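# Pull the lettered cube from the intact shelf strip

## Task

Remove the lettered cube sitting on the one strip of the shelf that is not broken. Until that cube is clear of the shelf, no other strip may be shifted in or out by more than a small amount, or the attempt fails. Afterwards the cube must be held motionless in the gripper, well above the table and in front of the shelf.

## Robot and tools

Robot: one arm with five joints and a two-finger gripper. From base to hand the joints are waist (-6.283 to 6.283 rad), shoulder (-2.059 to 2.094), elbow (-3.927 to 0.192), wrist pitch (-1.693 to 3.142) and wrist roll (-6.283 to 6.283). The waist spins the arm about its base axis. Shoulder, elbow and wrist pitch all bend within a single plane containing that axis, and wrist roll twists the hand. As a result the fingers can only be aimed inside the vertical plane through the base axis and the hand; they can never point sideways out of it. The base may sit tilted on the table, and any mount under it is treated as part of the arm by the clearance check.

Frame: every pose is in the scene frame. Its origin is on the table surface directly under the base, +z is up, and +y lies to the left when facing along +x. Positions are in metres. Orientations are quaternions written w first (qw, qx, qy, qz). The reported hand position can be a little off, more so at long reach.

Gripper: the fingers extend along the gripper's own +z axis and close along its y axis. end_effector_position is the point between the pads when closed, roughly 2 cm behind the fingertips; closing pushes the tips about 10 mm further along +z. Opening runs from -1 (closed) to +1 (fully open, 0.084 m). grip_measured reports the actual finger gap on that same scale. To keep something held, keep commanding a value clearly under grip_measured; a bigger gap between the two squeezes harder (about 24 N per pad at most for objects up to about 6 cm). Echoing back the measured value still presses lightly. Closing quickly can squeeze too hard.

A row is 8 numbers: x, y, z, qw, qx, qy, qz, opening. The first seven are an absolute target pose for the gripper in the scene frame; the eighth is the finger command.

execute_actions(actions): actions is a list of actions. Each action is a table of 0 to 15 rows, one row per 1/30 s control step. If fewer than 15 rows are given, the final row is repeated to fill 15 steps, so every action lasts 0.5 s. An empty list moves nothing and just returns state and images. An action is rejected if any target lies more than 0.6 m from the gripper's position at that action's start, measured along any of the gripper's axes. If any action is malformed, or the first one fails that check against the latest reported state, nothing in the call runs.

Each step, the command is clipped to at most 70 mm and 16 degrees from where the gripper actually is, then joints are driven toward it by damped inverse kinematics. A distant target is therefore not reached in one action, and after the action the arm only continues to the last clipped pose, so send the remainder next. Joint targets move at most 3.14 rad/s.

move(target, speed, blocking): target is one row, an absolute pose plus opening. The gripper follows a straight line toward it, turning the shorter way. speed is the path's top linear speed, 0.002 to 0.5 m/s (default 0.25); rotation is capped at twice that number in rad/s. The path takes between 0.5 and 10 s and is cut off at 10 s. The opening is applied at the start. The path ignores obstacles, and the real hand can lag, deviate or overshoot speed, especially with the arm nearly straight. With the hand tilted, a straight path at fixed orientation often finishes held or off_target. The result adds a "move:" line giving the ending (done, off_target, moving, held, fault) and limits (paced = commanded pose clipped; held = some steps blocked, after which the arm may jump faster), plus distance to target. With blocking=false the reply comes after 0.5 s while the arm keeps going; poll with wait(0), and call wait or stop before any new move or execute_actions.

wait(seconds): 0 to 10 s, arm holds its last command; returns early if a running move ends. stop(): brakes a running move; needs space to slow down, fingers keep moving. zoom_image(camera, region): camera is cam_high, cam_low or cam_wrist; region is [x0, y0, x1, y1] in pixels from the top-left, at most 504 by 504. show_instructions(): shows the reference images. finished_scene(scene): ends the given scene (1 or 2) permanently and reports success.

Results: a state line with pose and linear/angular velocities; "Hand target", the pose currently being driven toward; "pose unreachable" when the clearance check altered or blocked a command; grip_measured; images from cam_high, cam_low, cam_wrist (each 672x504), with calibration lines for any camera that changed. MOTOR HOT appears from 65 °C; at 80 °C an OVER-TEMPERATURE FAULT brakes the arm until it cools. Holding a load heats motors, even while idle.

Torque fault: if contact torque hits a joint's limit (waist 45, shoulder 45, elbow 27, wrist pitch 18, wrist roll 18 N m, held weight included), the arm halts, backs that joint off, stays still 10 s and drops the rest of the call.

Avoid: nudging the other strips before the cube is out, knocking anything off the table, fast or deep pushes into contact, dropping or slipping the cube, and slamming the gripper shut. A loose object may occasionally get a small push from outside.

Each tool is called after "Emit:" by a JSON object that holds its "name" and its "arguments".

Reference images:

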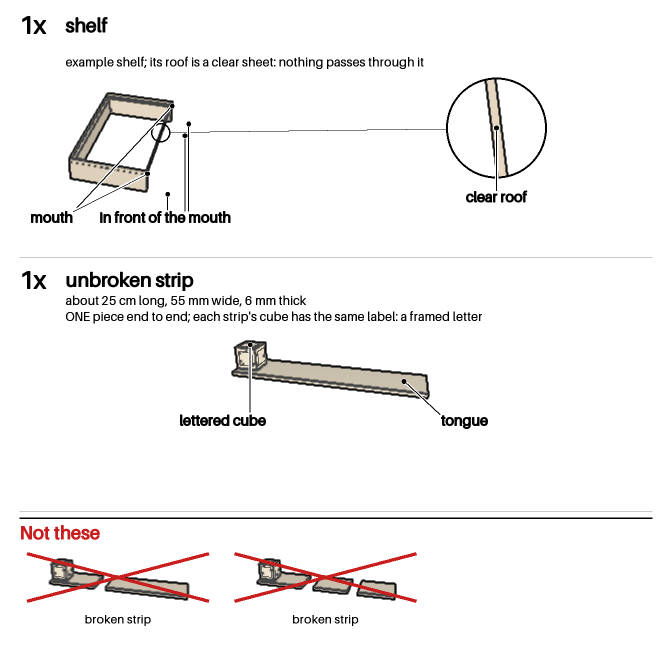

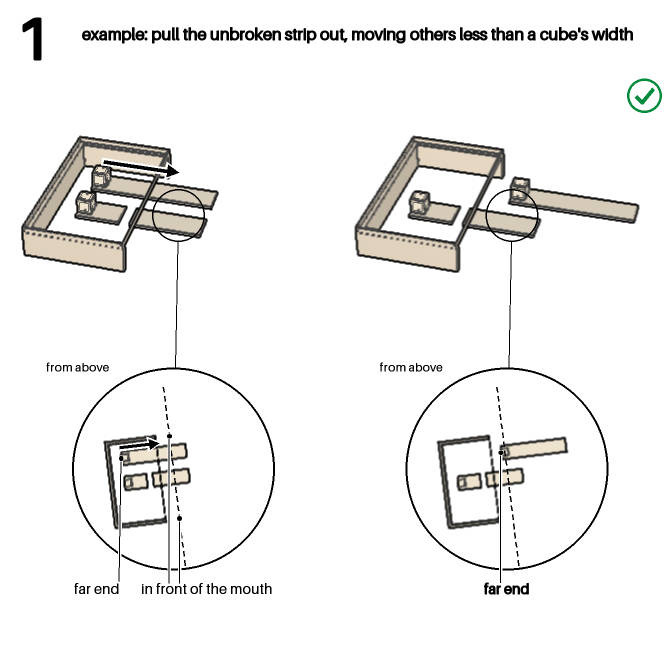

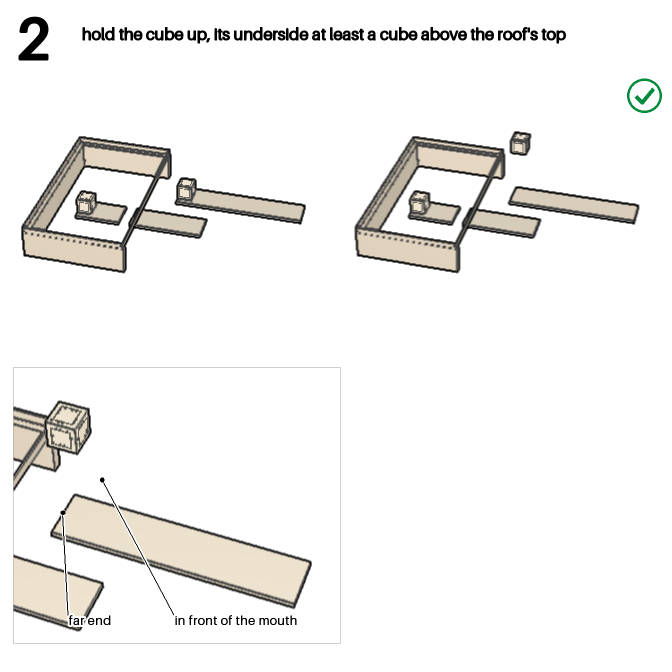

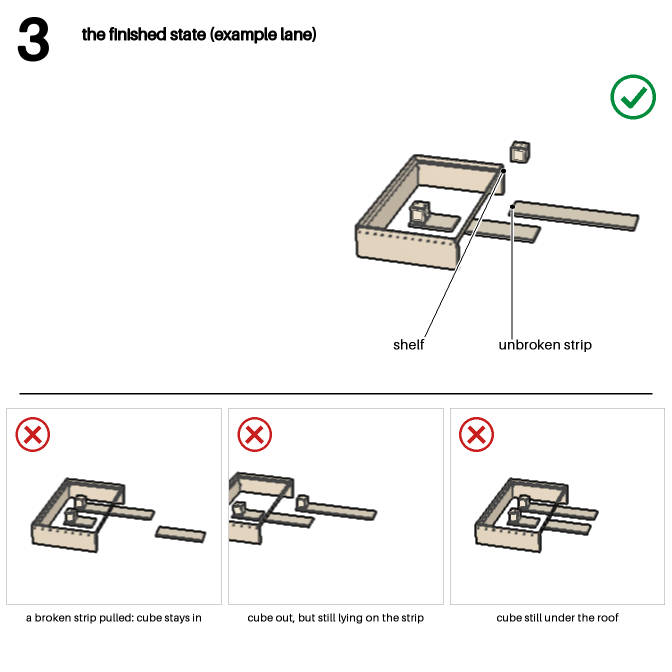

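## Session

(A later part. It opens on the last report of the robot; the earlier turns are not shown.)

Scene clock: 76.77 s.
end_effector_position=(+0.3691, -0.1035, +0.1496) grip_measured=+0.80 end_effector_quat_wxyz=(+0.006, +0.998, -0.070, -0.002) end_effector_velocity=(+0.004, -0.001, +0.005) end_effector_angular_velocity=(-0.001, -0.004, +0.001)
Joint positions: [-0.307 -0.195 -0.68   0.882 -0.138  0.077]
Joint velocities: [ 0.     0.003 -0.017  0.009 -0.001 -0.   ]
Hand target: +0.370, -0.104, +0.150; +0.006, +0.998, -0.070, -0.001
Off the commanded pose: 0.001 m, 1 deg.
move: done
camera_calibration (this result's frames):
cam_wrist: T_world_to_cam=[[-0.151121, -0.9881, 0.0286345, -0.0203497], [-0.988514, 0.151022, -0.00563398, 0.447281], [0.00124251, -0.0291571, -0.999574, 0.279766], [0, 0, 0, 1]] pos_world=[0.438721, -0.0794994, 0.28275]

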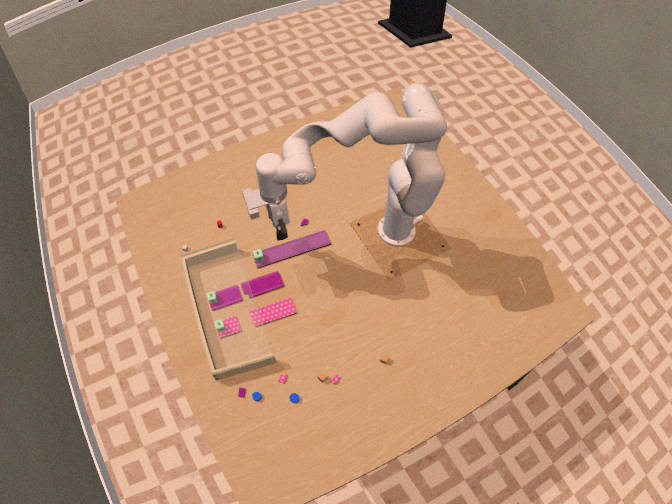

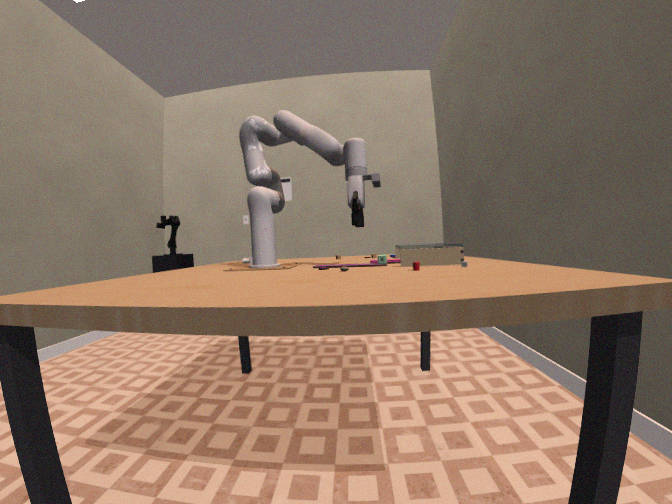

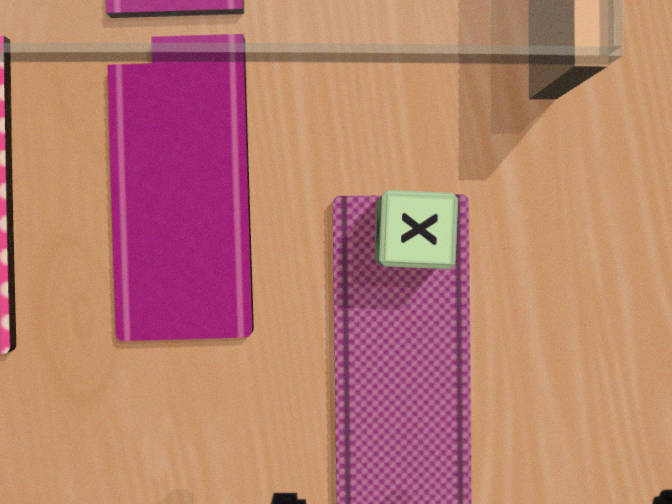

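Emit:
{"name": "move", "arguments": {"target": [0.443,-0.118,0.08,0,0.998,-0.07,0,0.3]}}

Emit:
{"name": "move", "arguments": {"target": [0.443,-0.118,0.031,0,0.998,-0.07,0,0.3], "speed": 0.08}}

Emit:
{"name": "move", "arguments": {"target": [0.443,-0.118,0.031,0,0.998,-0.07,0,-0.7]}}

Emit:
{"name": "zoom_image", "arguments": {"camera": "cam_low", "region": [350,220,420,280]}}

Scene clock: 89.30 s.
end_effector_position=(+0.4432, -0.1179, +0.0806) grip_measured=+0.29 end_effector_quat_wxyz=(+0.006, +0.998, -0.070, -0.001) end_effector_velocity=(+0.000, +0.000, -0.002) end_effector_angular_velocity=(+0.001, +0.004, -0.000)
Joint positions: [-0.291  0.178 -0.884  0.711 -0.122  0.056]
Joint velocities: [ 0.001  0.007 -0.003  0.001  0.001  0.   ]
Hand target: +0.443, -0.118, +0.080; +0.006, +0.998, -0.070, -0.001
Off the commanded pose: 0.001 m, 1 deg.
move: done
camera_calibration (this result's frames):
cam_wrist: T_world_to_cam=[[-0.151108, -0.988093, 0.0289599, -0.0214039], [-0.988512, 0.15095, -0.00758522, 0.522443], [0.00312342, -0.0297734, -0.999552, 0.209396], [0, 0, 0, 1]] pos_world=[0.512553, -0.0937773, 0.213885]

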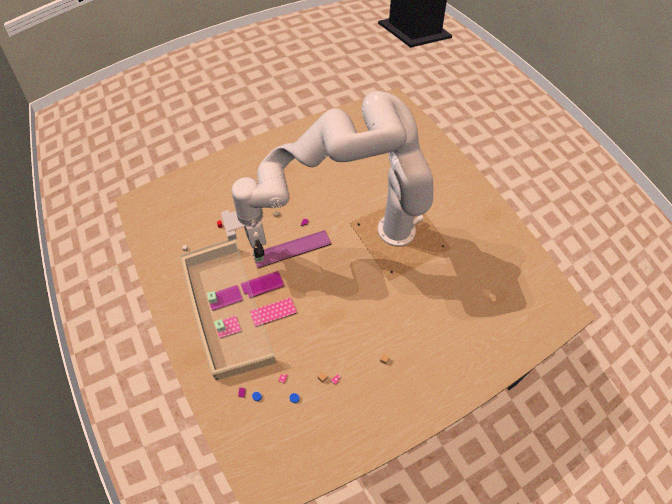

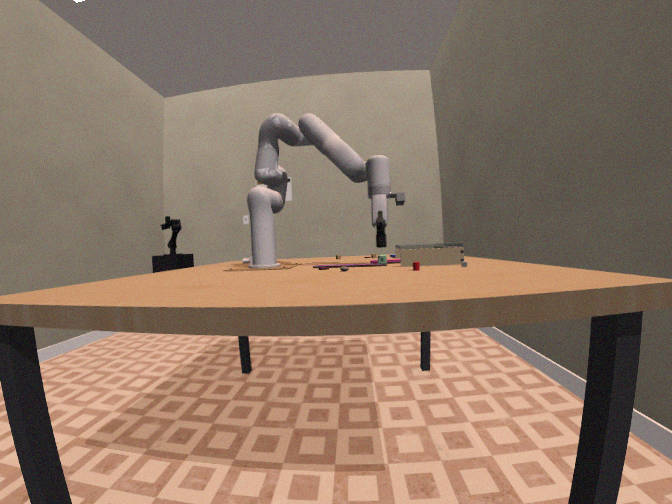

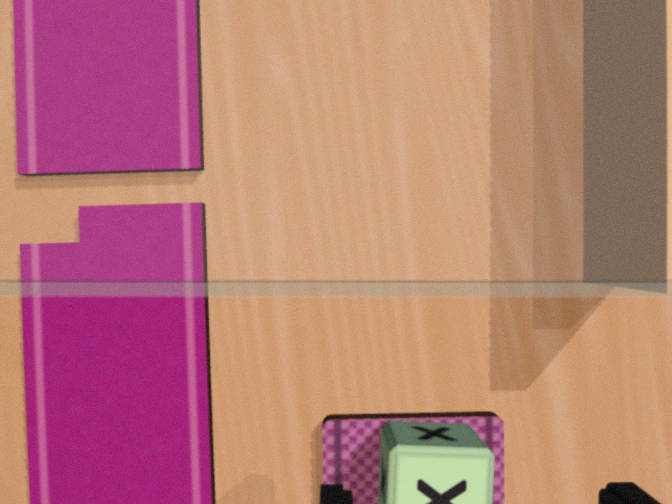

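Scene clock: 90.30 s.
end_effector_position=(+0.4433, -0.1181, +0.0314) grip_measured=+0.29 end_effector_quat_wxyz=(+0.006, +0.998, -0.070, -0.001) end_effector_velocity=(-0.000, +0.000, -0.002) end_effector_angular_velocity=(+0.000, +0.000, -0.000)
Joint positions: [-0.29   0.294 -0.866  0.577 -0.121  0.056]
Joint velocities: [ 0.     0.005  0.    -0.004  0.     0.   ]
Hand target: +0.443, -0.118, +0.031; +0.006, +0.998, -0.070, -0.001
Off the commanded pose: 0.001 m, 1 deg.
move: done
camera_calibration (this result's frames):
cam_wrist: T_world_to_cam=[[-0.151082, -0.988097, 0.0289666, -0.0201562], [-0.988516, 0.150923, -0.00760358, 0.522227], [0.00314134, -0.0297827, -0.999551, 0.160194], [0, 0, 0, 1]] pos_world=[0.512682, -0.0939614, 0.164677]

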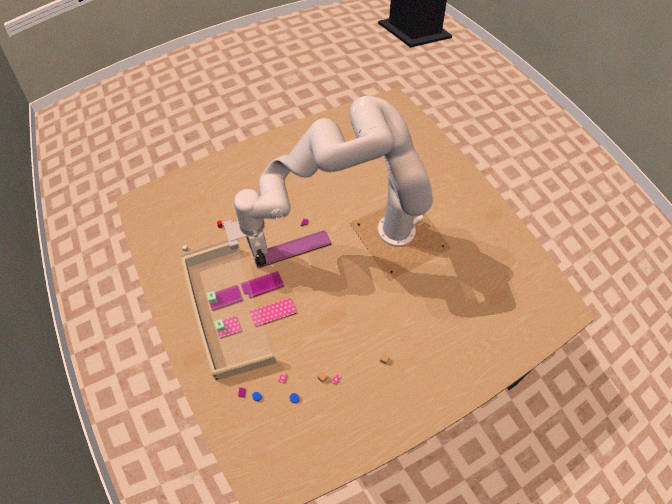

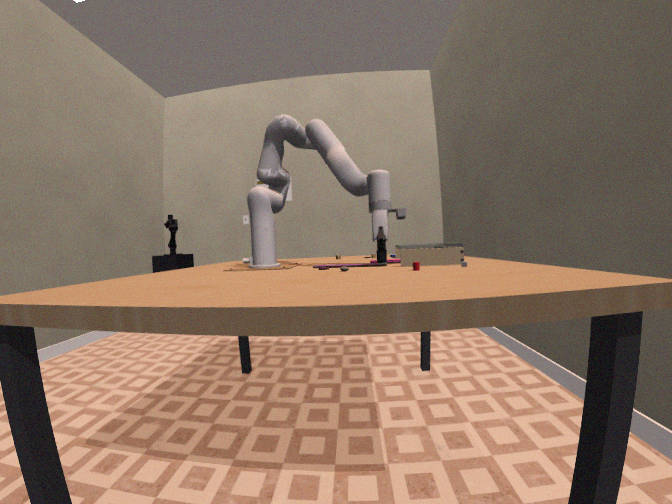

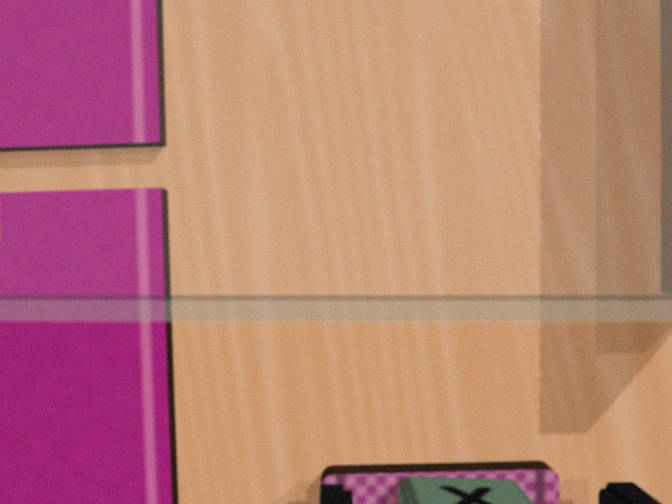

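Scene clock: 91.00 s.
end_effector_position=(+0.4433, -0.1181, +0.0313) grip_measured=-0.36 end_effector_quat_wxyz=(+0.006, +0.998, -0.070, -0.001) end_effector_velocity=(-0.000, -0.000, +0.000) end_effector_angular_velocity=(-0.000, -0.000, +0.001)
Joint positions: [-0.29   0.294 -0.865  0.576 -0.121  0.028]
Joint velocities: [-0.    -0.001  0.     0.001 -0.001  0.   ]
Hand target: +0.443, -0.118, +0.031; +0.006, +0.998, -0.070, -0.001
Off the commanded pose: 0.000 m, 1 deg.
move: done
camera_calibration (this result's frames):
cam_wrist: T_world_to_cam=[[-0.151098, -0.988094, 0.0289739, -0.0201392], [-0.988514, 0.150937, -0.0076708, 0.522143], [0.00320624, -0.0298002, -0.999551, 0.160015], [0, 0, 0, 1]] pos_world=[0.512589, -0.0939416, 0.164532]

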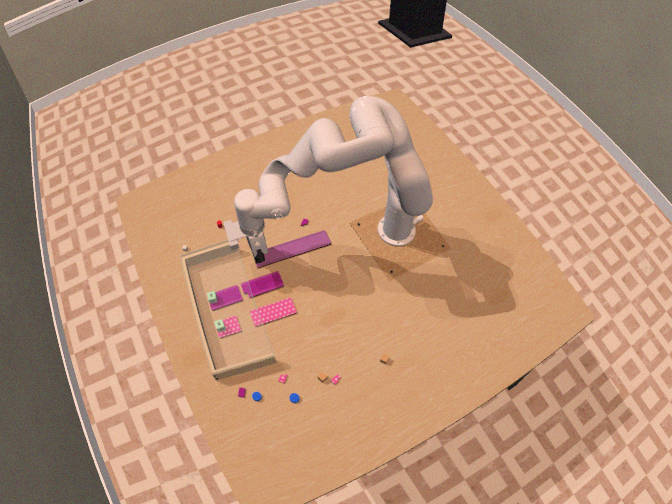

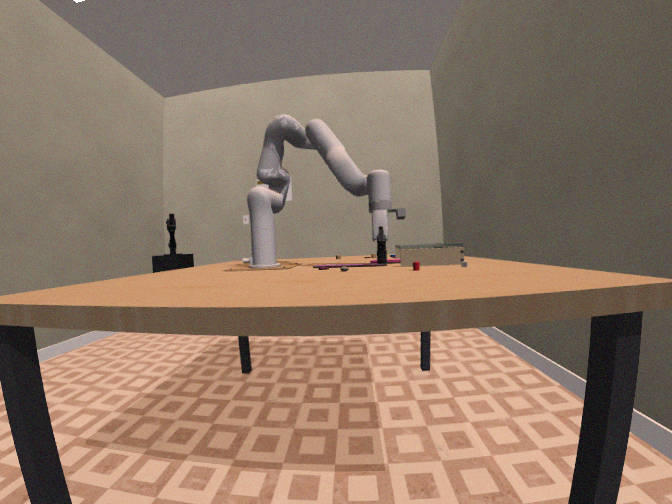

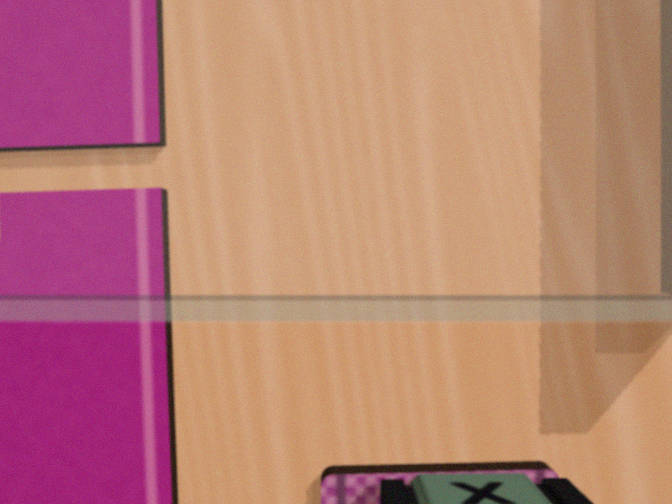

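Region (350, 220, 420, 280) of cam_low's 672x504 image, scaled by 7.200, with more detail than that image has; it fills the top 432 rows of this view, and the rest is white.

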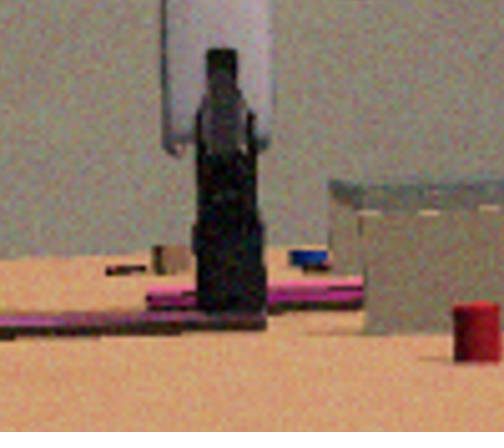

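Emit:
{"name": "move", "arguments": {"target": [0.43,-0.1,0.18,0,0.998,-0.07,0,-0.7], "speed": 0.2}}

Scene clock: 95.77 s.
end_effector_position=(+0.4293, -0.0999, +0.1792) grip_measured=-0.36 end_effector_quat_wxyz=(+0.006, +0.998, -0.070, -0.002) end_effector_velocity=(+0.002, +0.000, +0.004) end_effector_angular_velocity=(-0.002, -0.007, +0.001)
Joint positions: [-0.262 -0.047 -0.93   0.983 -0.093  0.028]
Joint velocities: [ 0.001 -0.005 -0.006  0.004  0.    -0.   ]
Hand target: +0.430, -0.100, +0.180; +0.006, +0.998, -0.070, -0.001
Off the commanded pose: 0.001 m, 1 deg.
move: done
camera_calibration (this result's frames):
cam_wrist: T_world_to_cam=[[-0.151113, -0.988092, 0.0289592, -0.0085817], [-0.988515, 0.151005, -0.00589322, 0.506461], [0.00145006, -0.0295171, -0.999563, 0.309241], [0, 0, 0, 1]] pos_world=[0.498899, -0.0758298, 0.312339]

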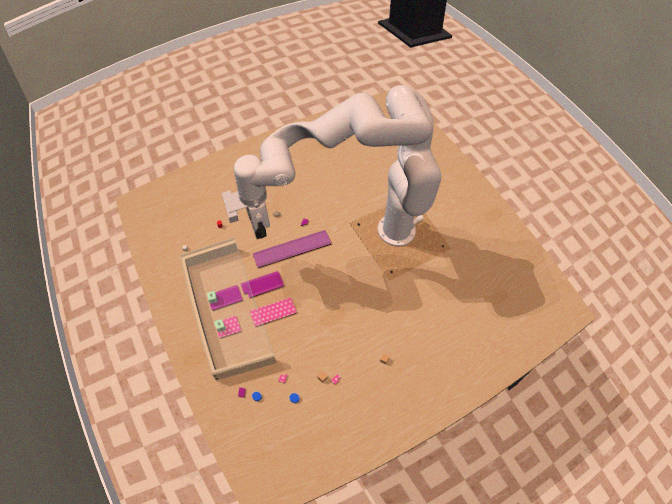

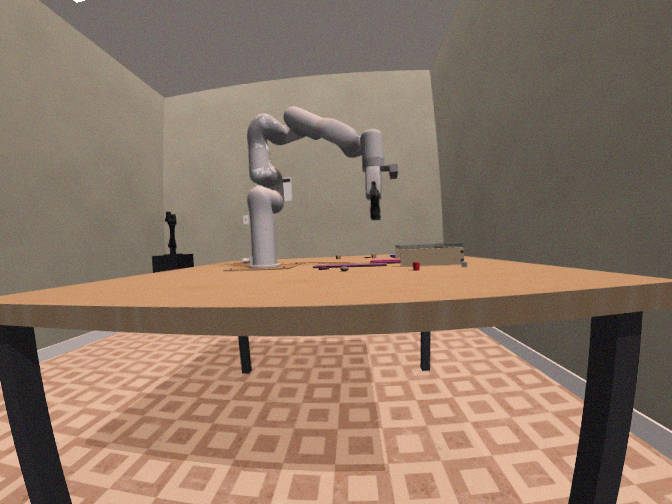

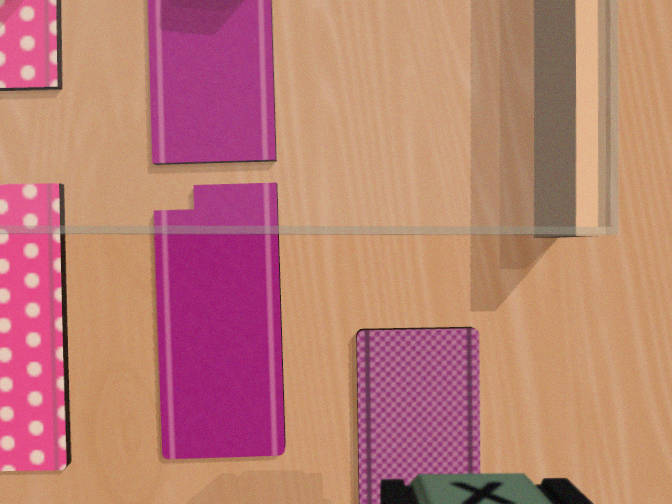

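Emit:
{"name": "finished_scene", "arguments": {"scene": 1}}

The scene is finished: the task was done.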